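## Task

Bring the little yellow sponge from the shelving at the aisle's far end and set it on the desk. Any item that was upright on the floor must still be upright afterwards. The robot must not tip over or finish leaning, or the task fails. A result that holds only because the robot is still supporting it does not count.

## Robot and tools

ROBOT. A Hello Robot Stretch 4, about 1.6 m tall: an omni-wheel base (rim within 0.23 m of its origin), a lift riding a mast, one telescoping arm reaching forward, a wrist with yaw, pitch and roll, and a two-finger gripper with springy steel fingers. There is a single arm, so joint targets are one set of named values. Occasionally a loose object may get nudged by something outside the robot.

FRAMES. Base frame: origin on the floor below the base centre, x ahead, y to the left, z up. hand_pose is a point between the open fingertips, given in this frame; with all wrist joints at 0 its axes line up with the base frame. Its printed value can be slightly wrong. The odometry frame is the base frame as it was at the start of the scene; base_odometry counts wheel rotation, so slipping looks like travel. Heading is positive to the left, -3.142 to 3.142.

execute_actions. Argument actions: a list holding one action, or empty (then it just reports state and images). Argument cameras: names from head_camera, head_left_camera, head_right_camera, wrist_camera, or "all"; omitted, null or ["all"] gives every camera, [] gives none. Images arrive in the order listed on the pictures line.
An action can contain:
- base: exactly one relative move from where the base last measured itself. translate_m: straight drive in metres, forward positive, -2 to 2. strafe_m: sideways metres, left positive, -2 to 2. rotate_rad: turn in place, radians, counter-clockwise positive, -3.2 to 3.2.
- joints: absolute targets by name. lift_m 0 to 1.2 m; arm_m 0 to 0.55 m extension; wrist_yaw_rad -1.134 to 4.276 (0 ahead, positive left, 3.14 tucked back, above 3.4 the arm may block it); wrist_pitch_rad -1.117 to 4.259 (0 level, 1.57 pointing down); wrist_roll_rad -1.117 to 4.259 (0 keeps the fingers level, positive turns clockwise viewed from behind); gripper_m -0.038 to 0.141, the fingertip gap in metres (below 0 the tips squeeze each other). Joint targets outside range are clipped and the result notes it; any other bad value or unknown key rejects the call with no motion.
- pace: "slow", "default", "fast" or "max" (default if absent). Base tops out at 0.1/0.3/0.4/0.6 m/s and 1/2/3/4 rad/s respectively, reduced when the lift is above 0.2 m (down to 0.3 m/s and 1 rad/s at full height).
- contact_limits: {"arm_m": value} from 0 (gentlest) to 0.75 (firmest), default 0.5; how hard the arm may push before halting.
- end_of_arm: "enable_torque", sent by itself, restores wrist or gripper motors that cut out.
Motions in one action start together and may finish at different moments. A part left out of an action may still be driving toward an earlier target. One action lasts at most 15 s.

wait: seconds 0 to 10; nothing new is commanded and the result matches an empty execute_actions.
zoom_image: camera plus region [x0, y0, x1, y1] in pixels of that camera's latest full image, origin top left, at most 504 by 504.
read_manual: section "licences" only; licence texts, no motion.
finished_scene: scene, the integer number of the current scene. It ends that scene for good after the last command has been held, reports success, and gives the next task. If a result reports a stop, later motion, wait and finished_scene calls in that same reply are skipped.

RESULTS. base_status and joint_status tell how each commanded motion ended: done (for the base, the wheels turned the full amount, slip included); off_target (resting short and maybe still pushing); contact_stop_at_<key> (blocked; that part goes slack, a loaded lift may sag, slack wheels may roll); limit_stop_at_<name>, e.g. limit_stop_at_tilt (lean over 6 degrees; lift, arm and wheels go slack and ignore commands until upright) or limit_stop_at_own_body (joint about to hit the robot, most likely with the gripper pitched up below -0.2 and rolled below -0.4 or above 4; you may back away); torque_fault (a wrist or gripper motor overloaded and went limp, needs enable_torque). After these stops the old target is dropped. on_its_own lists things not commanded this call; its "held at" is a target, not the position. Joint tolerances for done: lift and arm ±0.004, yaw and roll ±0.02, pitch ±0.05, gripper ±0.004.
lidar_m: 12 distances in metres, 30-degree sectors, first straight ahead then counter-clockwise (4th left, 7th behind, 10th right); "-" means nothing seen or closer than 0.25 m. It senses from about 0.15 m up, so tabletops register; it misses glass, thin legs and much behind the robot.
wrist_depth_mm: 7x7 grid from the top left of median depths, 100 to 2000 mm, "-" if unknown; shows the robot's own parts.
turned_by_wheels vs turned_by_imu: a gap above about 0.1 rad means a collision or slip; heading error is roughly their difference. base_tilt in degrees, forward and right positive, with a fixed bias up to 1.5 degrees.
motor_effort: percent of maximum, positive toward larger joint values, bracket shows the peak during the action; readings carry fixed bias and noise. For wheel_0, wheel_1, wheel_2 positive turns the base right. A load in a level gripper shifts wrist_pitch_rad effort away from 0.

CAMERAS. head_camera looks forward and down from the mast top (turn the base to look elsewhere); head_left_camera and head_right_camera are fisheyes tilted further down that also show the base and arm; wrist_camera looks along the fingers, tips near the bottom of its image. Calibration is given per camera (OpenCV K, D, T_world_to_cam in the base frame) with small errors.

GRASPING. Command a gap smaller than the object; the lower the value, the tighter the squeeze, drawing the object toward the wrist by up to a third of the shortfall. Gripper readings and done do not prove a hold; a firm grip shows as a gripper effort change. Tips pressing on a surface can stick: lift up. To unfold at the start, send lift_m 0.4 with wrist_yaw_rad 0 together.

AVOID. Dropping, slamming or hard shoving things; knocking floor items over. Driving or turning with over 1 kg held and arm_m above 0.2, especially fast. Strong pushes or pulls with a high gripper or high contact limit, which can tip the robot. Pressing the gripper into things with base or arm moves (torque faults). Leaving the object supported by the robot when ending the scene; release it and withdraw first.

Each tool is called as a command line: name --argument value for each argument, lists and objects as JSON in quotes; but a table of rows of numbers goes row by row, as --pt "numbers of a row", without its own name.

## Session

execute_actions --actions '[]'

Scene clock: 0.00 s.
base_odometry: x=+0.000 y=+0.000 heading=+0.000 (m, m, rad; odometry frame)
turned_by_wheels: +0.000 (rad since the last result)
turned_by_imu: +0.000 (rad since the last result)
base_tilt: forward=+0.1 right=+0.6 (deg)
lidar_m: 1.60 2.75 0.64 0.65 0.66 2.27 1.19 0.96 0.99 1.09 1.80 1.43
base_status: not commanded
joint_positions: lift_m=+0.158 arm_m=-0.002 wrist_yaw_rad=+3.084 wrist_pitch_rad=+0.012 wrist_roll_rad=+0.002 gripper_m=+0.057
joint_status: not commanded
motor_effort: lift_m=+20 arm_m=+0 wrist_yaw_rad=-1 wrist_pitch_rad=-6 wrist_roll_rad=-1 gripper_m=-3 wheel_0=+0 wheel_1=+0 wheel_2=+0 (%)
hand_pose: x=-0.1141 y=+0.1040 z=+0.3331 quat_wxyz=(+0.029, -0.006, +0.001, +1.000) (m; base frame)
wrist_depth_mm: - 116 142 1576 - - - / - 113 143 1661 - - - / - 125 161 1618 - - - / 149 148 1308 1618 - - - / 229 1118 1281 1576 1576 1808 1808 / 229 1008 878 931 554 891 1025 / 229 750 741 - - 723 741
pictures: head_camera, head_left_camera, head_right_camera, wrist_camera
Images, in order (width x height): head_camera 420x560, head_left_camera 420x672, head_right_camera 420x672, wrist_camera 616x392.

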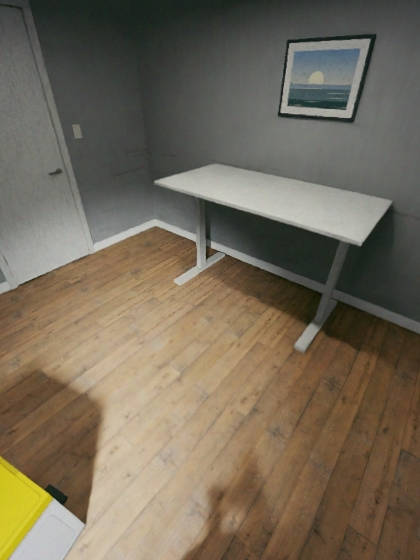

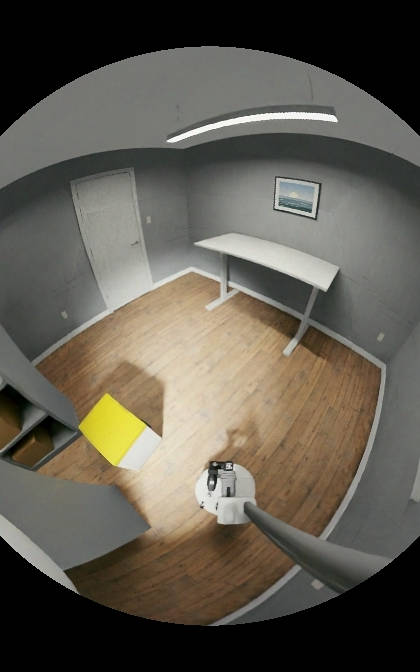

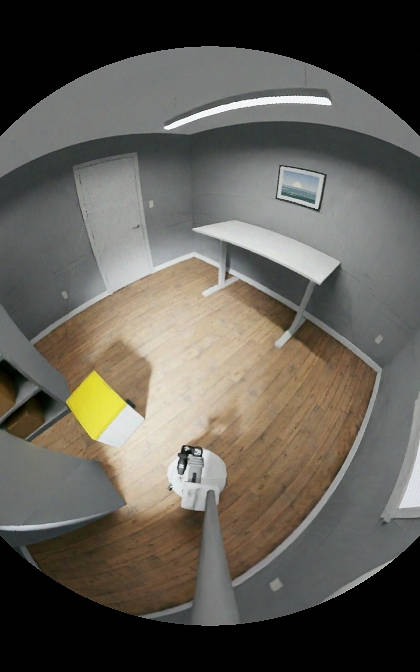

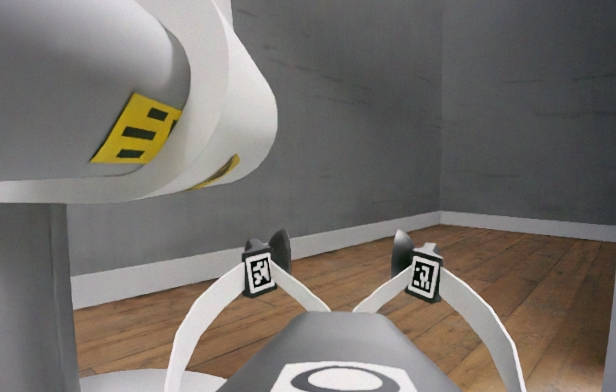

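execute_actions --actions '[{"base":{"translate_m":1.0}}]' --cameras '[]'

execute_actions --actions '[{"base":{"rotate_rad":2.55}}]' --cameras '["head_camera","head_left_camera"]'

Scene clock: 5.30 s.
base_odometry: x=+1.000 y=+0.000 heading=+0.001 (m, m, rad; odometry frame)
turned_by_wheels: +0.001 (rad since the last result)
turned_by_imu: -0.001 (rad since the last result)
base_tilt: forward=+0.0 right=+0.6 (deg)
lidar_m: 0.73 1.22 2.08 1.72 0.82 0.82 2.01 1.62 1.61 1.77 0.66 0.66
base_status: done
joint_positions: lift_m=+0.158 arm_m=-0.002 wrist_yaw_rad=+3.084 wrist_pitch_rad=+0.012 wrist_roll_rad=+0.002 gripper_m=+0.057
joint_status: not commanded
motor_effort: lift_m=+20(20) arm_m=+0(0) wrist_yaw_rad=-1(0) wrist_pitch_rad=-6(6) wrist_roll_rad=-1(2) gripper_m=-2(3) wheel_0=+6(11) wheel_1=+5(9) wheel_2=-2(15) (%)
hand_pose: x=-0.1141 y=+0.1040 z=+0.3331 quat_wxyz=(+0.029, -0.006, +0.001, +1.000) (m; base frame)
wrist_depth_mm: - 116 142 - - 1336 1205 / - 113 144 - - 1366 1281 / - 125 161 - - 1336 1182 / 148 148 - - - 1397 707 / 229 1618 1708 1618 1499 1366 707 / 229 1025 904 931 549 904 715 / 229 759 732 - - 723 715
pictures: none
No camera images: the call's "cameras" was empty. Leave "cameras" out to get every camera's image.

Scene clock: 7.87 s.
base_odometry: x=+1.000 y=+0.001 heading=+2.550 (m, m, rad; odometry frame)
turned_by_wheels: +2.549 (rad since the last result)
turned_by_imu: +2.526 (rad since the last result)
base_tilt: forward=+0.0 right=+0.6 (deg)
lidar_m: 0.80 2.10 1.61 1.60 1.80 0.65 0.66 0.74 1.13 2.08 2.29 0.84
base_status: done
joint_positions: lift_m=+0.158 arm_m=-0.002 wrist_yaw_rad=+3.084 wrist_pitch_rad=+0.012 wrist_roll_rad=+0.002 gripper_m=+0.057
joint_status: not commanded
motor_effort: lift_m=+20(20) arm_m=+0(1) wrist_yaw_rad=+0(0) wrist_pitch_rad=-7(6) wrist_roll_rad=-1(1) gripper_m=-3(2) wheel_0=-7(13) wheel_1=-3(11) wheel_2=-4(13) (%)
hand_pose: x=-0.1141 y=+0.1040 z=+0.3331 quat_wxyz=(+0.029, -0.006, +0.001, +1.000) (m; base frame)
wrist_depth_mm: - 116 142 1430 1464 1430 1366 / - 113 144 1537 1537 1397 1366 / - 125 161 1618 1537 1464 1430 / 149 148 1661 1576 1537 1464 1397 / 230 1661 1618 1576 1430 1499 1464 / 229 1025 904 931 559 878 1008 / 229 768 732 - - 732 750
pictures: head_camera, head_left_camera
Images, in order (width x height): head_camera 420x560, head_left_camera 420x672.

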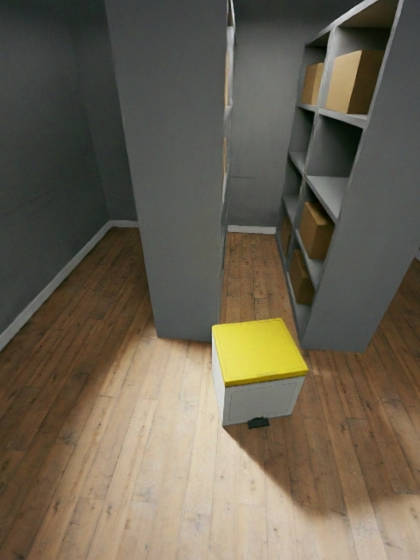

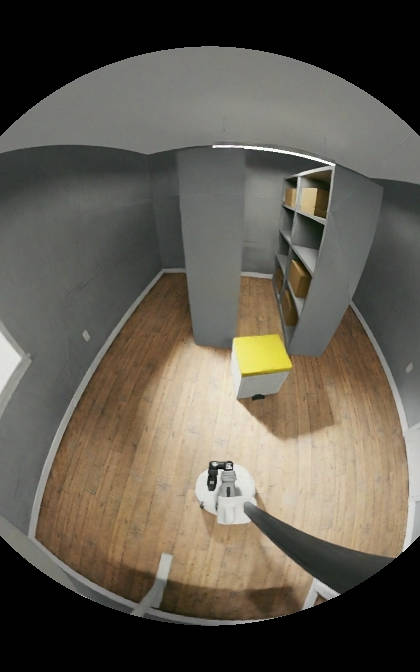

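execute_actions --actions '[{"base":{"strafe_m":0.27}}]' --cameras '[]'

execute_actions --actions '[{"base":{"translate_m":1.0}}]' --cameras '[]'

execute_actions --actions '[{"base":{"strafe_m":-0.75},"pace":"slow"}]' --cameras '["head_camera","head_left_camera"]'

Scene clock: 10.57 s.
base_odometry: x=+0.849 y=-0.223 heading=+2.549 (m, m, rad; odometry frame)
turned_by_wheels: +0.000 (rad since the last result)
turned_by_imu: +0.001 (rad since the last result)
base_tilt: forward=+0.0 right=+0.6 (deg)
lidar_m: 1.45 1.74 1.34 1.34 1.49 0.63 0.61 0.69 1.07 2.34 1.84 0.88
base_status: done
joint_positions: lift_m=+0.158 arm_m=-0.002 wrist_yaw_rad=+3.084 wrist_pitch_rad=+0.012 wrist_roll_rad=+0.002 gripper_m=+0.057
joint_status: not commanded
motor_effort: lift_m=+20(20) arm_m=-1(1) wrist_yaw_rad=+0(1) wrist_pitch_rad=-5(6) wrist_roll_rad=-1(0) gripper_m=-3(3) wheel_0=-4(16) wheel_1=+2(13) wheel_2=+0(4) (%)
hand_pose: x=-0.1141 y=+0.1040 z=+0.3331 quat_wxyz=(+0.029, -0.006, +0.001, +1.000) (m; base frame)
wrist_depth_mm: - 116 142 1430 1430 1397 1397 / - 113 144 1537 1430 1464 1336 / - 125 161 1537 1464 1397 1366 / 149 148 1576 1537 1464 1430 1397 / 229 1661 1618 1397 1060 1430 1397 / 230 1025 891 946 549 878 1008 / 230 778 741 - - 741 732
pictures: none
No camera images: the call's "cameras" was empty. Leave "cameras" out to get every camera's image.

Scene clock: 15.40 s.
base_odometry: x=+0.019 y=+0.334 heading=+2.550 (m, m, rad; odometry frame)
turned_by_wheels: +0.000 (rad since the last result)
turned_by_imu: -0.002 (rad since the last result)
base_tilt: forward=+0.1 right=+0.6 (deg)
lidar_m: 0.45 1.61 1.27 1.24 1.34 2.08 1.97 1.83 0.35 0.32 0.33 0.46
base_status: done
joint_positions: lift_m=+0.158 arm_m=-0.002 wrist_yaw_rad=+3.084 wrist_pitch_rad=+0.012 wrist_roll_rad=+0.002 gripper_m=+0.057
joint_status: not commanded
motor_effort: lift_m=+20(20) arm_m=-1(1) wrist_yaw_rad=+0(1) wrist_pitch_rad=-6(6) wrist_roll_rad=-2(0) gripper_m=-4(2) wheel_0=+4(11) wheel_1=+3(9) wheel_2=-3(15) (%)
hand_pose: x=-0.1141 y=+0.1040 z=+0.3331 quat_wxyz=(+0.029, -0.006, +0.001, +1.000) (m; base frame)
wrist_depth_mm: - 116 143 - - - - / - 113 144 - - - - / - 125 161 - - - - / 149 148 - - - - - / 231 1708 1708 1537 1537 1708 1756 / 229 1008 917 946 549 878 1008 / 230 759 741 - - 715 741
pictures: none
No camera images: the call's "cameras" was empty. Leave "cameras" out to get every camera's image.

Scene clock: 24.03 s.
base_odometry: x=+0.437 y=+0.956 heading=+2.550 (m, m, rad; odometry frame)
turned_by_wheels: +0.000 (rad since the last result)
turned_by_imu: -0.005 (rad since the last result)
base_tilt: forward=+0.1 right=+0.6 (deg)
lidar_m: 1.13 0.55 0.60 1.99 2.14 1.75 2.15 2.18 0.25 0.25 0.25 0.41
base_status: done
joint_positions: lift_m=+0.158 arm_m=-0.002 wrist_yaw_rad=+3.084 wrist_pitch_rad=+0.012 wrist_roll_rad=+0.002 gripper_m=+0.057
joint_status: not commanded
motor_effort: lift_m=+20(20) arm_m=+0(1) wrist_yaw_rad=+1(1) wrist_pitch_rad=-6(5) wrist_roll_rad=-1(0) gripper_m=-2(1) wheel_0=+8(10) wheel_1=-8(9) wheel_2=+0(0) (%)
hand_pose: x=-0.1141 y=+0.1040 z=+0.3331 quat_wxyz=(+0.029, -0.006, +0.001, +1.000) (m; base frame)
wrist_depth_mm: - 116 142 - - - - / - 113 144 - - - - / - 125 161 - - - - / 150 148 - - - - - / 229 1661 1756 1576 1499 1756 1708 / 229 1042 891 946 554 904 1042 / 229 750 741 - - 741 741
pictures: head_camera, head_left_camera
Images, in order (width x height): head_camera 420x560, head_left_camera 420x672.

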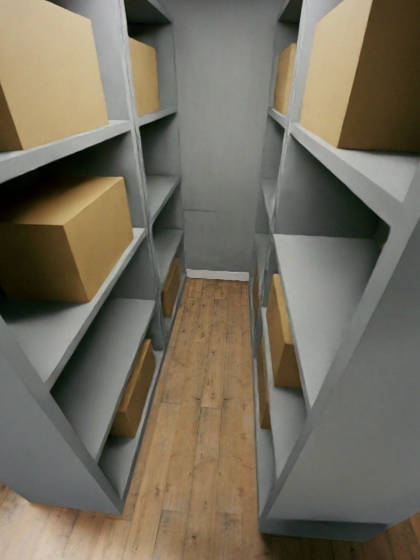

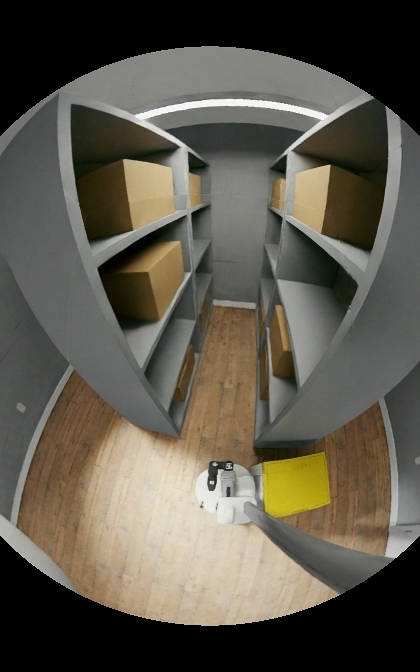

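execute_actions --actions '[{"base":{"strafe_m":0.17}}]' --cameras '[]'

execute_actions --actions '[{"base":{"rotate_rad":-0.1}}]' --cameras '[]'

execute_actions --actions '[{"base":{"translate_m":0.6}}]' --cameras '["head_camera","head_left_camera"]'

Scene clock: 26.37 s.
base_odometry: x=+0.343 y=+0.815 heading=+2.550 (m, m, rad; odometry frame)
turned_by_wheels: +0.000 (rad since the last result)
turned_by_imu: +0.001 (rad since the last result)
base_tilt: forward=+0.0 right=+0.6 (deg)
lidar_m: 0.68 0.46 0.62 1.82 1.96 1.72 2.18 1.90 0.38 0.36 0.37 0.56
base_status: done
joint_positions: lift_m=+0.158 arm_m=-0.002 wrist_yaw_rad=+3.084 wrist_pitch_rad=+0.012 wrist_roll_rad=+0.002 gripper_m=+0.057
joint_status: not commanded
motor_effort: lift_m=+20(20) arm_m=-1(1) wrist_yaw_rad=+1(0) wrist_pitch_rad=-5(5) wrist_roll_rad=-1(1) gripper_m=-2(1) wheel_0=-3(13) wheel_1=+3(13) wheel_2=+0(1) (%)
hand_pose: x=-0.1141 y=+0.1040 z=+0.3331 quat_wxyz=(+0.029, -0.006, +0.001, +1.000) (m; base frame)
wrist_depth_mm: - 116 142 - - - - / - 113 144 - - - - / - 125 161 - - - - / 149 148 - - - - - / 230 1708 1708 1576 1499 1708 1661 / 229 991 891 917 554 891 1025 / 229 750 732 - - 723 741
pictures: none
No camera images: the call's "cameras" was empty. Leave "cameras" out to get every camera's image.

Scene clock: 27.10 s.
base_odometry: x=+0.343 y=+0.815 heading=+2.451 (m, m, rad; odometry frame)
turned_by_wheels: -0.099 (rad since the last result)
turned_by_imu: -0.098 (rad since the last result)
base_tilt: forward=+0.0 right=+0.6 (deg)
lidar_m: 0.91 0.47 0.57 1.82 1.91 1.74 2.11 1.84 0.39 0.36 0.37 0.53
base_status: done
joint_positions: lift_m=+0.158 arm_m=-0.002 wrist_yaw_rad=+3.084 wrist_pitch_rad=+0.012 wrist_roll_rad=+0.002 gripper_m=+0.057
joint_status: not commanded
motor_effort: lift_m=+20(20) arm_m=+0(1) wrist_yaw_rad=+1(0) wrist_pitch_rad=-5(5) wrist_roll_rad=-2(1) gripper_m=-3(1) wheel_0=+6(8) wheel_1=+6(11) wheel_2=+5(9) (%)
hand_pose: x=-0.1141 y=+0.1040 z=+0.3331 quat_wxyz=(+0.029, -0.006, +0.001, +1.000) (m; base frame)
wrist_depth_mm: - 116 142 - - - - / - 113 144 - - - - / - 125 161 - - - - / 149 148 - - - - - / 230 1661 1661 1537 1537 1808 1661 / 231 991 891 917 549 904 1025 / 229 759 732 - - 732 732
pictures: none
No camera images: the call's "cameras" was empty. Leave "cameras" out to get every camera's image.

Scene clock: 30.57 s.
base_odometry: x=-0.120 y=+1.197 heading=+2.452 (m, m, rad; odometry frame)
turned_by_wheels: +0.000 (rad since the last result)
turned_by_imu: -0.001 (rad since the last result)
base_tilt: forward=+0.0 right=+0.6 (deg)
lidar_m: 0.84 0.33 0.25 0.25 0.25 3.19 3.13 0.52 0.36 0.35 0.37 0.53
base_status: done
joint_positions: lift_m=+0.158 arm_m=-0.002 wrist_yaw_rad=+3.084 wrist_pitch_rad=+0.012 wrist_roll_rad=+0.002 gripper_m=+0.057
joint_status: not commanded
motor_effort: lift_m=+20(20) arm_m=+0(0) wrist_yaw_rad=+0(0) wrist_pitch_rad=-7(6) wrist_roll_rad=-1(1) gripper_m=-1(2) wheel_0=+5(13) wheel_1=+5(8) wheel_2=-4(14) (%)
hand_pose: x=-0.1141 y=+0.1040 z=+0.3331 quat_wxyz=(+0.029, -0.006, +0.001, +1.000) (m; base frame)
wrist_depth_mm: - 116 142 - - - 264 / - 113 143 - - - 267 / - 125 162 - - - 271 / 149 148 - - - - 273 / 229 1336 1661 1576 1537 1537 276 / 229 866 891 931 549 289 279 / 230 723 741 - - 683 283
pictures: head_camera, head_left_camera
Images, in order (width x height): head_camera 420x560, head_left_camera 420x672.

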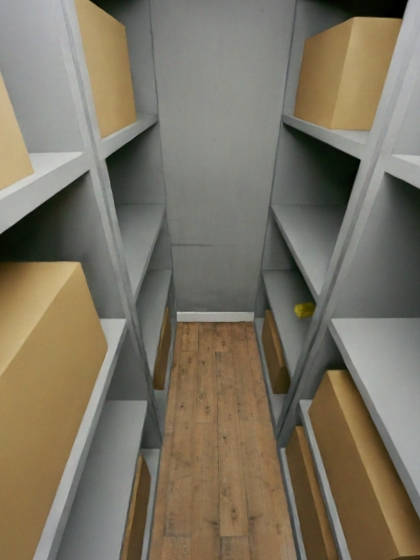

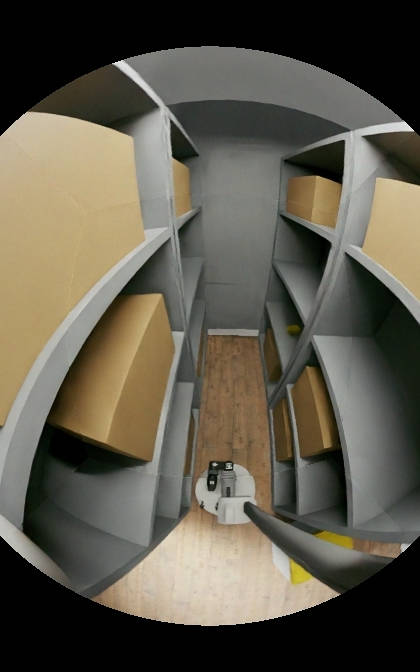

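execute_actions --actions '[{"base":{"strafe_m":-0.05},"joints":{"lift_m":0.6}}]' --cameras '[]'

execute_actions --actions '[{"base":{"translate_m":0.95},"joints":{"wrist_pitch_rad":1.4}}]' --cameras '[]'

execute_actions --actions '[{"joints":{"wrist_yaw_rad":0,"gripper_m":0.13}}]' --cameras '[]'

execute_actions --actions '[{"joints":{"wrist_pitch_rad":0,"lift_m":0.47}}]' --cameras '[]'

execute_actions --actions '[{"base":{"rotate_rad":-1.0},"pace":"slow"}]'

Scene clock: 34.30 s.
base_odometry: x=-0.088 y=+1.236 heading=+2.452 (m, m, rad; odometry frame)
turned_by_wheels: +0.000 (rad since the last result)
turned_by_imu: +0.000 (rad since the last result)
base_tilt: forward=+0.1 right=+0.6 (deg)
lidar_m: 1.06 0.41 0.29 0.27 0.29 3.11 3.13 0.49 0.32 0.31 0.31 0.46
base_status: done
joint_positions: lift_m=+0.600 arm_m=-0.002 wrist_yaw_rad=+3.084 wrist_pitch_rad=+0.012 wrist_roll_rad=+0.002 gripper_m=+0.057
joint_status: all done
motor_effort: lift_m=+25(26) arm_m=-1(0) wrist_yaw_rad=+1(0) wrist_pitch_rad=-6(6) wrist_roll_rad=-2(1) gripper_m=-6(3) wheel_0=+5(13) wheel_1=-1(11) wheel_2=+0(3) (%)
hand_pose: x=-0.1141 y=+0.1040 z=+0.7744 quat_wxyz=(+0.029, -0.006, +0.001, +1.000) (m; base frame)
wrist_depth_mm: - 116 142 - - - - / - 113 144 - - - - / - 125 162 - - - - / 149 148 - - - - - / 230 - - - - - - / 229 - 1863 - 1042 1863 - / 229 798 1576 - - 1537 1430
pictures: none
No camera images: the call's "cameras" was empty. Leave "cameras" out to get every camera's image.

Scene clock: 38.93 s.
base_odometry: x=-0.821 y=+1.839 heading=+2.452 (m, m, rad; odometry frame)
turned_by_wheels: +0.000 (rad since the last result)
turned_by_imu: -0.002 (rad since the last result)
base_tilt: forward=+0.0 right=+0.6 (deg)
lidar_m: 0.68 0.38 0.26 0.25 0.28 0.38 1.17 0.46 0.33 0.33 0.33 0.48
base_status: done
joint_positions: lift_m=+0.600 arm_m=-0.002 wrist_yaw_rad=+3.084 wrist_pitch_rad=+1.400 wrist_roll_rad=+0.002 gripper_m=+0.057
joint_status: all done
motor_effort: lift_m=+24(24) arm_m=-1(1) wrist_yaw_rad=+0(0) wrist_pitch_rad=+0(2) wrist_roll_rad=+0(1) gripper_m=-2(0) wheel_0=+6(10) wheel_1=+4(8) wheel_2=-4(13) (%)
hand_pose: x=+0.1250 y=+0.0901 z=+0.4936 quat_wxyz=(+0.023, -0.644, +0.019, +0.764) (m; base frame)
wrist_depth_mm: 554 322 788 768 768 544 525 / 707 707 539 539 699 654 640 / 707 707 539 525 521 640 634 / 574 691 530 521 512 559 366 / 580 741 521 508 504 512 357 / 574 741 715 512 445 394 353 / 564 723 715 - - 504 351
pictures: none
No camera images: the call's "cameras" was empty. Leave "cameras" out to get every camera's image.

Scene clock: 41.33 s.
base_odometry: x=-0.821 y=+1.839 heading=+2.452 (m, m, rad; odometry frame)
turned_by_wheels: +0.000 (rad since the last result)
turned_by_imu: +0.000 (rad since the last result)
base_tilt: forward=+0.0 right=+0.6 (deg)
lidar_m: 0.69 0.36 0.27 0.25 0.25 0.39 1.15 0.46 0.33 0.32 0.33 0.48
base_status: not commanded
joint_positions: lift_m=+0.600 arm_m=-0.002 wrist_yaw_rad=+0.000 wrist_pitch_rad=+1.400 wrist_roll_rad=+0.002 gripper_m=+0.130
joint_status: all done
motor_effort: lift_m=+24(24) arm_m=-1(1) wrist_yaw_rad=-2(5) wrist_pitch_rad=+0(2) wrist_roll_rad=-1(0) gripper_m=+2(1) wheel_0=+6(6) wheel_1=+4(4) wheel_2=-4(4) (%)
hand_pose: x=+0.2177 y=-0.0874 z=+0.4936 quat_wxyz=(+0.765, +0.001, +0.644, +0.000) (m; base frame)
wrist_depth_mm: 455 707 768 759 759 699 647 / 459 691 768 750 741 699 640 / 469 654 750 750 732 691 484 / 477 654 741 741 715 683 473 / 484 668 229 723 707 554 473 / 480 634 508 178 508 585 459 / 512 647 508 - - 627 452
pictures: none
No camera images: the call's "cameras" was empty. Leave "cameras" out to get every camera's image.

Scene clock: 42.93 s.
base_odometry: x=-0.821 y=+1.839 heading=+2.452 (m, m, rad; odometry frame)
turned_by_wheels: +0.000 (rad since the last result)
turned_by_imu: +0.000 (rad since the last result)
base_tilt: forward=+0.0 right=+0.6 (deg)
lidar_m: 0.69 0.37 0.26 0.26 0.27 0.39 1.14 0.49 0.35 0.32 0.33 0.48
base_status: not commanded
joint_positions: lift_m=+0.470 arm_m=-0.002 wrist_yaw_rad=+0.000 wrist_pitch_rad=+0.003 wrist_roll_rad=+0.002 gripper_m=+0.130
joint_status: all done
motor_effort: lift_m=+15(22) arm_m=+0(0) wrist_yaw_rad=+0(1) wrist_pitch_rad=-7(12) wrist_roll_rad=-2(0) gripper_m=-2(2) wheel_0=+6(6) wheel_1=+4(4) wheel_2=-4(4) (%)
hand_pose: x=+0.4573 y=-0.0874 z=+0.6478 quat_wxyz=(+1.000, +0.001, +0.001, +0.000) (m; base frame)
wrist_depth_mm: 445 484 473 455 445 433 427 / 452 492 473 466 452 439 433 / 455 500 484 469 459 445 433 / 462 496 492 473 459 449 439 / 469 508 229 477 469 442 445 / 462 512 500 175 466 452 452 / 480 517 508 - - 459 459
pictures: none
No camera images: the call's "cameras" was empty. Leave "cameras" out to get every camera's image.

Scene clock: 45.20 s.
base_odometry: x=-0.821 y=+1.840 heading=+1.454 (m, m, rad; odometry frame)
turned_by_wheels: -0.999 (rad since the last result)
turned_by_imu: -0.990 (rad since the last result)
base_tilt: forward=+0.0 right=+0.6 (deg)
lidar_m: 0.33 0.50 0.68 0.36 0.26 0.25 0.28 0.42 1.08 0.45 0.33 0.32
base_status: done
joint_positions: lift_m=+0.470 arm_m=-0.002 wrist_yaw_rad=+0.000 wrist_pitch_rad=+0.002 wrist_roll_rad=+0.002 gripper_m=+0.130
joint_status: not commanded
motor_effort: lift_m=+16(16) arm_m=-1(0) wrist_yaw_rad=+0(0) wrist_pitch_rad=-7(6) wrist_roll_rad=-1(2) gripper_m=+0(2) wheel_0=+6(11) wheel_1=+5(8) wheel_2=+7(10) (%)
hand_pose: x=+0.4573 y=-0.0874 z=+0.6479 quat_wxyz=(+1.000, +0.001, +0.001, +0.000) (m; base frame)
wrist_depth_mm: 492 580 676 683 591 500 452 / 496 580 715 699 591 504 455 / 500 585 723 715 603 512 459 / 508 597 715 707 603 517 462 / 512 597 229 691 609 492 466 / 433 445 421 175 324 392 452 / 351 319 343 - - 322 334
pictures: head_camera, head_left_camera, head_right_camera, wrist_camera
camera_calibration (this result's frames):
wrist_camera: T_world_to_cam=[[0.0728764, -0.997291, 0.0100304, -0.109109], [-0.0685889, -0.0150449, -0.997532, 0.718914], [0.99498, 0.0720085, -0.0694994, -0.169986], [0, 0, 0, 1]] pos_world=[0.226393, -0.0857568, 0.70642]
Images, in order (width x height): head_camera 420x560, head_left_camera 420x672, head_right_camera 420x672, wrist_camera 616x392.

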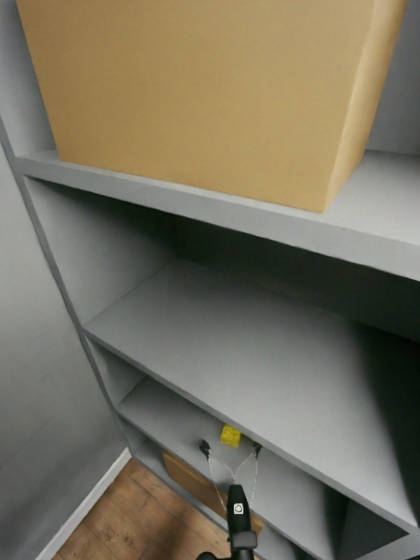

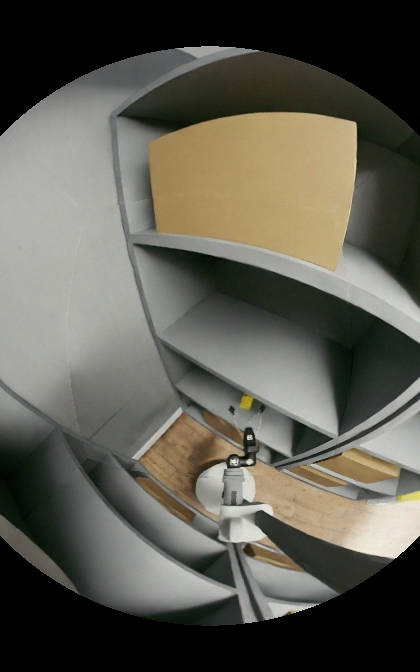

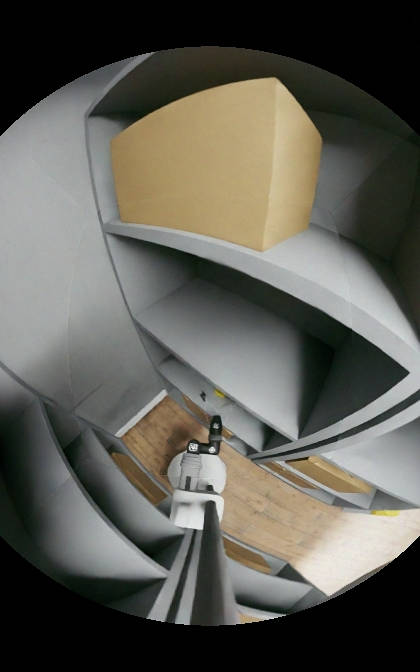

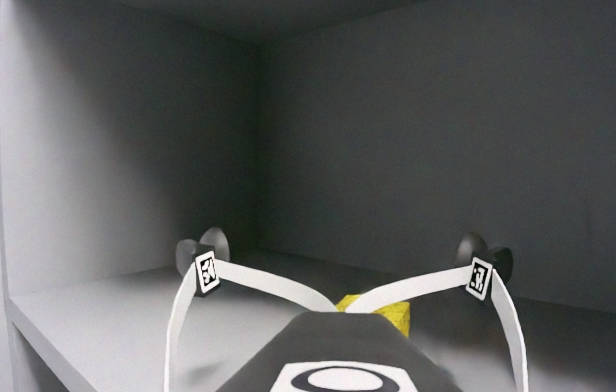

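execute_actions --actions '[{"joints":{"wrist_pitch_rad":0.25,"lift_m":0.452,"wrist_yaw_rad":-0.07,"arm_m":0.04}}]' --cameras '["wrist_camera"]'

Scene clock: 46.47 s.
base_odometry: x=-0.821 y=+1.840 heading=+1.454 (m, m, rad; odometry frame)
turned_by_wheels: +0.000 (rad since the last result)
turned_by_imu: +0.000 (rad since the last result)
base_tilt: forward=+0.0 right=+0.7 (deg)
lidar_m: 0.34 0.51 0.68 0.33 0.26 0.25 0.28 0.41 1.07 0.44 0.34 0.33
base_status: not commanded
joint_positions: lift_m=+0.452 arm_m=+0.039 wrist_yaw_rad=-0.070 wrist_pitch_rad=+0.252 wrist_roll_rad=+0.002 gripper_m=+0.130
joint_status: all done
motor_effort: lift_m=+16(15) arm_m=+5(2) wrist_yaw_rad=-1(4) wrist_pitch_rad=-4(2) wrist_roll_rad=+0(1) gripper_m=-1(2) wheel_0=+6(6) wheel_1=+4(5) wheel_2=+7(6) (%)
hand_pose: x=+0.4826 y=-0.1067 z=+0.5587 quat_wxyz=(+0.991, +0.005, +0.126, -0.035) (m; base frame)
wrist_depth_mm: 477 554 661 580 500 442 397 / 480 569 683 603 521 449 413 / 496 585 683 615 544 469 427 / 445 436 430 287 389 415 418 / 300 298 229 248 278 257 286 / 236 226 216 175 204 204 218 / 525 189 190 - - 179 -
pictures: wrist_camera
camera_calibration (this result's frames):
wrist_camera: T_world_to_cam=[[0.00330654, -0.99996, -0.00826267, -0.0857852], [-0.31302, 0.00681249, -0.949722, 0.724974], [0.949741, 0.00572667, -0.312985, -0.0492062], [0, 0, 0, 1]] pos_world=[0.273948, -0.0904389, 0.672414]
Images, in order (width x height): wrist_camera 616x392.

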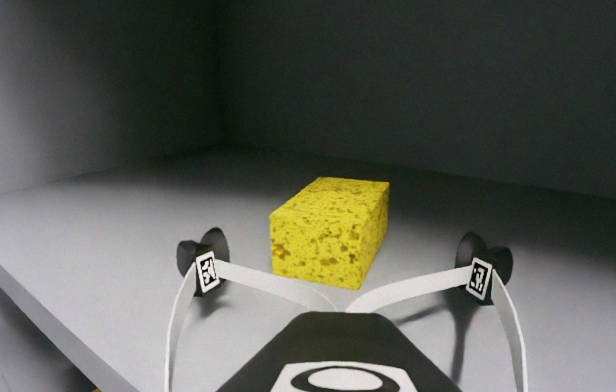

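execute_actions --actions '[{"joints":{"arm_m":0.10}}]' --cameras '[]'

execute_actions --actions '[{"joints":{"gripper_m":0.015}}]' --cameras '[]'

execute_actions --actions '[{"joints":{"lift_m":0.52,"arm_m":0}}]' --cameras '[]'

execute_actions --actions '[{"base":{"rotate_rad":0.98},"pace":"slow"}]' --cameras '["wrist_camera"]'

execute_actions --actions '[{"base":{"strafe_m":-0.05}}]' --cameras '[]'

execute_actions --actions '[{"base":{"translate_m":-2},"joints":{"lift_m":0.75}}]' --cameras '[]'

execute_actions --actions '[{"base":{"rotate_rad":3.14}}]'

Scene clock: 49.07 s.
base_odometry: x=-0.821 y=+1.840 heading=+1.454 (m, m, rad; odometry frame)
turned_by_wheels: +0.000 (rad since the last result)
turned_by_imu: +0.000 (rad since the last result)
base_tilt: forward=+0.0 right=+0.6 (deg)
lidar_m: 0.35 0.52 0.69 0.36 0.27 0.25 0.28 0.40 1.05 0.44 0.33 0.32
base_status: not commanded
joint_positions: lift_m=+0.452 arm_m=+0.099 wrist_yaw_rad=-0.070 wrist_pitch_rad=+0.252 wrist_roll_rad=+0.002 gripper_m=+0.130
joint_status: all done
motor_effort: lift_m=+16(16) arm_m=+5(4) wrist_yaw_rad=+0(2) wrist_pitch_rad=-6(4) wrist_roll_rad=+0(0) gripper_m=+0(2) wheel_0=+6(6) wheel_1=+5(5) wheel_2=+7(6) (%)
hand_pose: x=+0.5426 y=-0.1067 z=+0.5586 quat_wxyz=(+0.991, +0.005, +0.126, -0.035) (m; base frame)
wrist_depth_mm: 445 525 603 521 452 394 364 / 459 530 627 549 473 407 370 / 469 559 654 569 492 427 389 / 439 436 427 424 421 413 387 / 300 297 226 198 229 254 286 / 224 226 216 175 179 202 218 / 185 181 189 - - 178 -
pictures: none
No camera images: the call's "cameras" was empty. Leave "cameras" out to get every camera's image.

Scene clock: 51.13 s.
base_odometry: x=-0.821 y=+1.840 heading=+1.454 (m, m, rad; odometry frame)
turned_by_wheels: +0.000 (rad since the last result)
turned_by_imu: +0.000 (rad since the last result)
base_tilt: forward=+0.0 right=+0.6 (deg)
lidar_m: 0.34 0.52 0.69 0.36 0.25 0.25 0.29 0.43 1.07 0.45 0.33 0.32
base_status: not commanded
joint_positions: lift_m=+0.452 arm_m=+0.099 wrist_yaw_rad=-0.070 wrist_pitch_rad=+0.252 wrist_roll_rad=+0.002 gripper_m=+0.015
joint_status: all done
motor_effort: lift_m=+16(15) arm_m=+5(5) wrist_yaw_rad=+0(1) wrist_pitch_rad=-5(6) wrist_roll_rad=-2(0) gripper_m=-15(20) wheel_0=+6(6) wheel_1=+4(5) wheel_2=+7(7) (%)
hand_pose: x=+0.5426 y=-0.1067 z=+0.5586 quat_wxyz=(+0.991, +0.005, +0.126, -0.035) (m; base frame)
wrist_depth_mm: 445 521 603 525 452 399 359 / 455 535 627 539 473 410 373 / 466 559 640 564 492 424 384 / 436 436 427 424 424 415 389 / 297 297 297 190 202 289 286 / 224 224 206 175 173 179 217 / 185 181 189 - - 179 -
pictures: none
No camera images: the call's "cameras" was empty. Leave "cameras" out to get every camera's image.

Scene clock: 52.43 s.
base_odometry: x=-0.821 y=+1.840 heading=+1.454 (m, m, rad; odometry frame)
turned_by_wheels: +0.000 (rad since the last result)
turned_by_imu: +0.000 (rad since the last result)
base_tilt: forward=+0.1 right=+0.6 (deg)
lidar_m: 0.34 0.51 0.67 0.36 0.26 0.25 0.27 0.43 1.08 0.44 0.34 0.32
base_status: not commanded
joint_positions: lift_m=+0.520 arm_m=+0.001 wrist_yaw_rad=-0.070 wrist_pitch_rad=+0.252 wrist_roll_rad=+0.002 gripper_m=+0.015
joint_status: all done
motor_effort: lift_m=+24(25) arm_m=-5(6) wrist_yaw_rad=+0(0) wrist_pitch_rad=-6(6) wrist_roll_rad=-1(1) gripper_m=-18(16) wheel_0=+6(6) wheel_1=+5(5) wheel_2=+7(6) (%)
hand_pose: x=+0.4443 y=-0.1068 z=+0.6258 quat_wxyz=(+0.991, +0.005, +0.126, -0.035) (m; base frame)
wrist_depth_mm: 492 569 691 621 530 466 421 / 500 591 715 647 554 480 439 / 512 609 750 676 574 500 449 / 530 597 654 647 585 525 466 / 445 452 445 190 201 436 424 / 355 336 310 176 174 180 327 / 549 282 285 - - 270 -
pictures: none
No camera images: the call's "cameras" was empty. Leave "cameras" out to get every camera's image.

Scene clock: 54.70 s.
base_odometry: x=-0.821 y=+1.840 heading=+2.432 (m, m, rad; odometry frame)
turned_by_wheels: +0.978 (rad since the last result)
turned_by_imu: +0.969 (rad since the last result)
base_tilt: forward=+0.1 right=+0.7 (deg)
lidar_m: 0.68 0.37 0.26 0.25 0.26 0.38 1.08 0.48 0.34 0.31 0.33 0.47
base_status: done
joint_positions: lift_m=+0.520 arm_m=+0.001 wrist_yaw_rad=-0.070 wrist_pitch_rad=+0.252 wrist_roll_rad=+0.002 gripper_m=+0.015
joint_status: not commanded
motor_effort: lift_m=+24(24) arm_m=-5(5) wrist_yaw_rad=-1(0) wrist_pitch_rad=-6(6) wrist_roll_rad=-1(2) gripper_m=-18(15) wheel_0=-9(10) wheel_1=-6(9) wheel_2=-6(11) (%)
hand_pose: x=+0.4443 y=-0.1068 z=+0.6258 quat_wxyz=(+0.991, +0.005, +0.126, -0.035) (m; base frame)
wrist_depth_mm: 433 427 427 427 427 418 389 / 449 445 445 445 442 436 392 / 473 473 469 466 466 455 407 / 484 496 492 480 480 484 424 / 496 521 508 189 201 496 427 / 508 544 544 176 174 179 394 / 530 580 574 - - 559 500
pictures: wrist_camera
camera_calibration (this result's frames):
wrist_camera: T_world_to_cam=[[0.00309317, -0.999961, -0.00829868, -0.0850409], [-0.313465, 0.00691089, -0.949575, 0.776876], [0.949595, 0.00553854, -0.313431, 0.00852063], [0, 0, 0, 1]] pos_world=[0.235696, -0.0904537, 0.739667]
Images, in order (width x height): wrist_camera 616x392.

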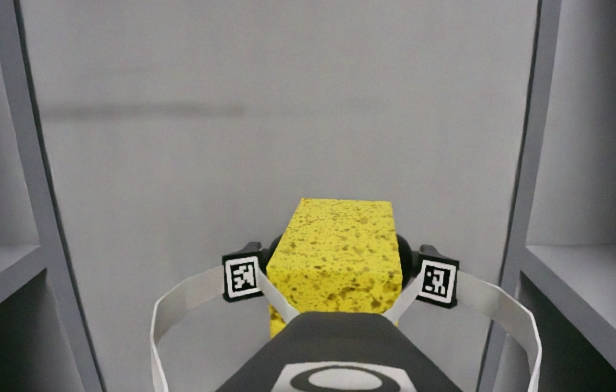

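Scene clock: 55.83 s.
base_odometry: x=-0.789 y=+1.877 heading=+2.432 (m, m, rad; odometry frame)
turned_by_wheels: +0.000 (rad since the last result)
turned_by_imu: +0.000 (rad since the last result)
base_tilt: forward=+0.1 right=+0.6 (deg)
lidar_m: 0.69 0.43 0.32 0.30 0.34 0.46 1.15 0.41 0.28 0.27 0.27 0.42
base_status: done
joint_positions: lift_m=+0.520 arm_m=+0.001 wrist_yaw_rad=-0.070 wrist_pitch_rad=+0.252 wrist_roll_rad=+0.002 gripper_m=+0.015
joint_status: not commanded
motor_effort: lift_m=+24(24) arm_m=-5(5) wrist_yaw_rad=+0(1) wrist_pitch_rad=-6(6) wrist_roll_rad=-1(0) gripper_m=-17(18) wheel_0=+4(10) wheel_1=-2(12) wheel_2=+0(5) (%)
hand_pose: x=+0.4443 y=-0.1068 z=+0.6258 quat_wxyz=(+0.991, +0.005, +0.126, -0.035) (m; base frame)
wrist_depth_mm: 436 430 430 427 421 415 370 / 449 452 445 442 442 430 382 / 473 469 466 466 466 449 407 / 496 492 492 488 484 455 427 / 521 521 512 190 200 445 436 / 549 549 544 175 174 179 338 / 554 585 574 - - 504 -
pictures: none
No camera images: the call's "cameras" was empty. Leave "cameras" out to get every camera's image.

Scene clock: 64.00 s.
base_odometry: x=+0.728 y=+0.574 heading=+2.432 (m, m, rad; odometry frame)
turned_by_wheels: -0.001 (rad since the last result)
turned_by_imu: +0.003 (rad since the last result)
base_tilt: forward=+0.0 right=+0.6 (deg)
lidar_m: 1.16 0.89 1.97 1.87 1.97 1.29 1.27 1.30 1.92 1.83 0.44 0.44
base_status: done
joint_positions: lift_m=+0.750 arm_m=+0.001 wrist_yaw_rad=-0.070 wrist_pitch_rad=+0.252 wrist_roll_rad=+0.002 gripper_m=+0.015
joint_status: all done
motor_effort: lift_m=+24(26) arm_m=-5(5) wrist_yaw_rad=-1(0) wrist_pitch_rad=-7(6) wrist_roll_rad=-2(1) gripper_m=-16(16) wheel_0=-4(9) wheel_1=-5(10) wheel_2=+2(13) (%)
hand_pose: x=+0.4443 y=-0.1068 z=+0.8559 quat_wxyz=(+0.991, +0.005, +0.126, -0.035) (m; base frame)
wrist_depth_mm: 569 878 - - 1366 549 549 / 603 1464 - - 1430 569 559 / 627 1499 1618 - 1281 591 591 / 654 1366 1576 - 1042 634 621 / 691 960 1430 190 202 647 668 / 732 768 1255 175 174 179 691 / 768 778 1281 - - 732 732
pictures: none
No camera images: the call's "cameras" was empty. Leave "cameras" out to get every camera's image.

Scene clock: 66.87 s.
base_odometry: x=+0.728 y=+0.574 heading=-0.713 (m, m, rad; odometry frame)
turned_by_wheels: +3.139 (rad since the last result)
turned_by_imu: +3.109 (rad since the last result)
base_tilt: forward=+0.1 right=+0.6 (deg)
lidar_m: 1.24 1.29 1.89 1.83 0.44 0.46 1.12 0.90 1.97 1.88 1.96 1.29
base_status: done
joint_positions: lift_m=+0.750 arm_m=+0.001 wrist_yaw_rad=-0.070 wrist_pitch_rad=+0.252 wrist_roll_rad=+0.002 gripper_m=+0.015
joint_status: not commanded
motor_effort: lift_m=+23(24) arm_m=-5(5) wrist_yaw_rad=-1(0) wrist_pitch_rad=-8(6) wrist_roll_rad=-1(0) gripper_m=-16(17) wheel_0=-5(14) wheel_1=-5(11) wheel_2=-6(12) (%)
hand_pose: x=+0.4443 y=-0.1067 z=+0.8559 quat_wxyz=(+0.991, +0.005, +0.126, -0.035) (m; base frame)
wrist_depth_mm: 1661 1708 1708 1708 1661 1661 1618 / 1756 1618 1756 1756 1708 1708 1708 / 1863 1808 1921 1808 1708 1756 1708 / 1921 1983 1983 1863 1863 1863 1863 / - - 1983 190 201 1863 1863 / 1537 1576 1464 176 173 179 1576 / 1366 1255 1366 - - 1255 1281
pictures: head_camera, head_left_camera, head_right_camera, wrist_camera
camera_calibration (this result's frames):
wrist_camera: T_world_to_cam=[[0.00325285, -0.99996, -0.00830354, -0.0831545], [-0.313456, 0.00686551, -0.949578, 0.995352], [0.949597, 0.00569163, -0.313422, 0.0806275], [0, 0, 0, 1]] pos_world=[0.235706, -0.0904437, 0.969744]
Images, in order (width x height): head_camera 420x560, head_left_camera 420x672, head_right_camera 420x672, wrist_camera 616x392.

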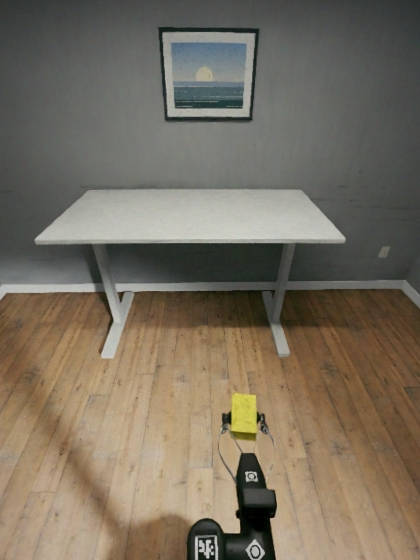

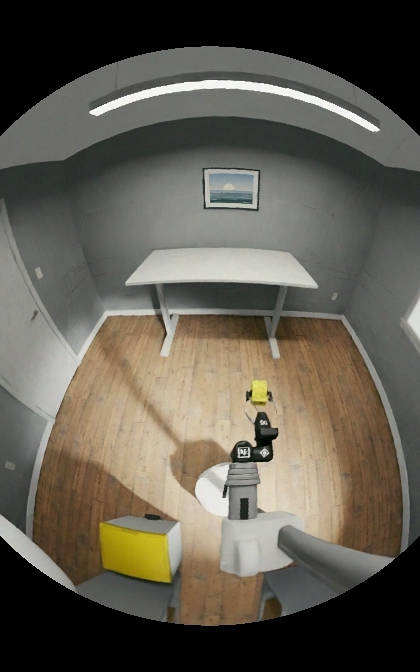

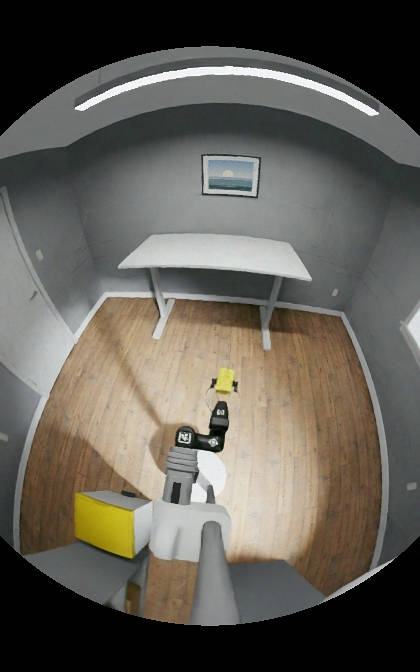

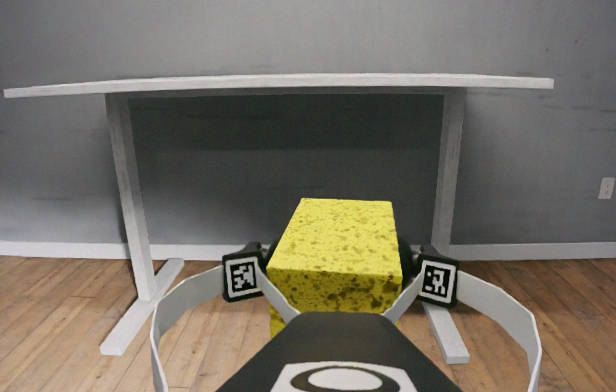

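Desk ~0.93 high.

execute_actions --actions '[{"base":{"translate_m":0.75},"joints":{"lift_m":0.92,"arm_m":0.25}}]' --cameras '["wrist_camera"]'

Scene clock: 71.07 s.
base_odometry: x=+1.296 y=+0.084 heading=-0.712 (m, m, rad; odometry frame)
turned_by_wheels: +0.001 (rad since the last result)
turned_by_imu: -0.001 (rad since the last result)
base_tilt: forward=+0.0 right=+0.6 (deg)
lidar_m: 0.48 0.52 0.70 1.78 1.89 1.11 1.26 1.64 1.96 1.87 0.71 0.53
base_status: done
joint_positions: lift_m=+0.920 arm_m=+0.249 wrist_yaw_rad=-0.070 wrist_pitch_rad=+0.252 wrist_roll_rad=+0.002 gripper_m=+0.015
joint_status: all done
motor_effort: lift_m=+24(26) arm_m=+5(2) wrist_yaw_rad=+0(1) wrist_pitch_rad=-5(6) wrist_roll_rad=-1(1) gripper_m=-17(17) wheel_0=+6(11) wheel_1=+4(9) wheel_2=-3(15) (%)
hand_pose: x=+0.6926 y=-0.1067 z=+1.0259 quat_wxyz=(+0.991, +0.005, +0.126, -0.035) (m; base frame)
wrist_depth_mm: 768 759 759 750 741 741 732 / 798 788 798 778 768 768 750 / 831 842 820 820 809 788 798 / 597 597 585 585 580 564 564 / 407 407 407 190 201 397 392 / 306 307 282 176 174 179 300 / 253 248 258 - - 245 -
pictures: wrist_camera
camera_calibration (this result's frames):
wrist_camera: T_world_to_cam=[[0.00318991, -0.999961, -0.00829093, -0.0825385], [-0.313293, 0.00687423, -0.949632, 1.23453], [0.949651, 0.00562672, -0.313258, -0.102081], [0, 0, 0, 1]] pos_world=[0.483974, -0.0904473, 1.13969]
Images, in order (width x height): wrist_camera 616x392.

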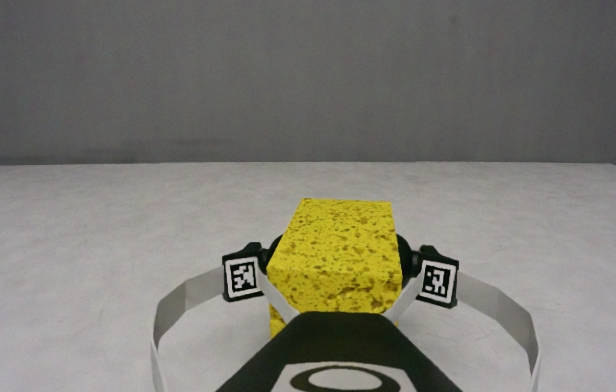

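110/150*.068 = .05 down.

execute_actions --actions '[{"joints":{"lift_m":0.873}}]' --cameras '[]'

execute_actions --actions '[{"joints":{"gripper_m":0.11}}]' --cameras '[]'

execute_actions --actions '[{"joints":{"arm_m":0.1,"lift_m":0.9}}]' --cameras '["wrist_camera"]'

finished_scene --scene 1

Scene clock: 72.57 s.
base_odometry: x=+1.296 y=+0.084 heading=-0.712 (m, m, rad; odometry frame)
turned_by_wheels: +0.000 (rad since the last result)
turned_by_imu: +0.000 (rad since the last result)
base_tilt: forward=+0.0 right=+0.6 (deg)
lidar_m: 0.49 0.53 0.73 1.79 1.89 1.11 1.25 1.65 1.97 1.87 0.71 0.51
base_status: not commanded
joint_positions: lift_m=+0.873 arm_m=+0.249 wrist_yaw_rad=-0.070 wrist_pitch_rad=+0.252 wrist_roll_rad=+0.002 gripper_m=+0.015
joint_status: all done
motor_effort: lift_m=+16(23) arm_m=+5(5) wrist_yaw_rad=-1(0) wrist_pitch_rad=-6(5) wrist_roll_rad=+0(1) gripper_m=-18(18) wheel_0=+6(6) wheel_1=+4(4) wheel_2=-3(3) (%)
hand_pose: x=+0.6926 y=-0.1067 z=+0.9796 quat_wxyz=(+0.991, +0.005, +0.126, -0.035) (m; base frame)
wrist_depth_mm: 759 768 750 750 759 750 732 / 798 788 788 778 768 778 750 / 809 820 809 788 778 798 778 / 452 445 442 439 430 427 424 / 304 306 304 190 202 297 294 / 229 230 212 176 174 179 224 / 190 186 194 - - 183 -
pictures: none
No camera images: the call's "cameras" was empty. Leave "cameras" out to get every camera's image.

Scene clock: 74.33 s.
base_odometry: x=+1.296 y=+0.084 heading=-0.712 (m, m, rad; odometry frame)
turned_by_wheels: +0.000 (rad since the last result)
turned_by_imu: +0.000 (rad since the last result)
base_tilt: forward=+0.0 right=+0.6 (deg)
lidar_m: 0.49 0.53 0.72 1.78 1.88 1.11 1.23 1.65 1.96 1.87 0.70 0.53
base_status: not commanded
joint_positions: lift_m=+0.873 arm_m=+0.249 wrist_yaw_rad=-0.070 wrist_pitch_rad=+0.252 wrist_roll_rad=+0.002 gripper_m=+0.110
joint_status: all done
motor_effort: lift_m=+16(16) arm_m=+5(5) wrist_yaw_rad=+0(1) wrist_pitch_rad=-5(6) wrist_roll_rad=+0(0) gripper_m=-1(15) wheel_0=+6(6) wheel_1=+4(4) wheel_2=-3(3) (%)
hand_pose: x=+0.6926 y=-0.1067 z=+0.9796 quat_wxyz=(+0.991, +0.005, +0.126, -0.035) (m; base frame)
wrist_depth_mm: 768 750 768 750 741 741 732 / 788 798 788 778 788 768 759 / 820 820 809 778 768 788 788 / 452 445 439 436 433 427 424 / 306 307 272 207 231 277 294 / 229 231 221 185 185 208 224 / 190 185 193 - - 183 -
pictures: none
No camera images: the call's "cameras" was empty. Leave "cameras" out to get every camera's image.

Scene clock: 75.83 s.
base_odometry: x=+1.296 y=+0.084 heading=-0.712 (m, m, rad; odometry frame)
turned_by_wheels: +0.000 (rad since the last result)
turned_by_imu: +0.000 (rad since the last result)
base_tilt: forward=+0.0 right=+0.6 (deg)
lidar_m: 0.49 0.52 0.73 1.81 1.89 1.13 1.26 1.66 1.94 1.86 0.71 0.53
base_status: not commanded
joint_positions: lift_m=+0.900 arm_m=+0.101 wrist_yaw_rad=-0.070 wrist_pitch_rad=+0.252 wrist_roll_rad=+0.002 gripper_m=+0.110
joint_status: all done
motor_effort: lift_m=+24(25) arm_m=-5(6) wrist_yaw_rad=-1(0) wrist_pitch_rad=-6(5) wrist_roll_rad=+0(0) gripper_m=+0(2) wheel_0=+6(6) wheel_1=+4(4) wheel_2=-3(3) (%)
hand_pose: x=+0.5443 y=-0.1068 z=+1.0059 quat_wxyz=(+0.991, +0.005, +0.126, -0.035) (m; base frame)
wrist_depth_mm: 917 891 891 891 891 878 866 / 946 931 931 917 917 917 917 / 976 960 946 946 946 917 917 / 535 539 535 445 508 512 508 / 364 368 324 343 357 332 351 / 274 277 265 216 218 248 267 / 226 222 232 - - 219 222
pictures: wrist_camera
camera_calibration (this result's frames):
wrist_camera: T_world_to_cam=[[0.00305988, -0.999961, -0.00829834, -0.082188], [-0.313389, 0.00692144, -0.9496, 1.16908], [0.94962, 0.00550627, -0.313355, 0.0325829], [0, 0, 0, 1]] pos_world=[0.335686, -0.0904559, 1.11968]
Images, in order (width x height): wrist_camera 616x392.

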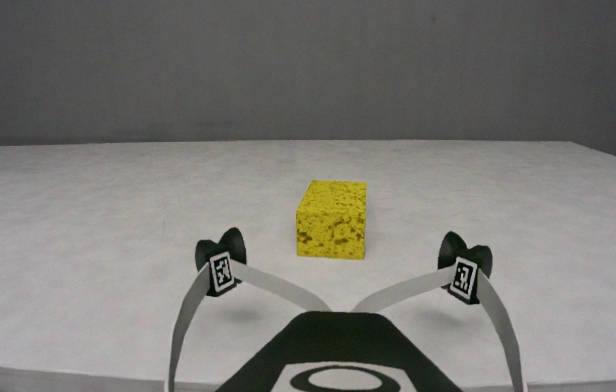

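The scene is finished: the task was done.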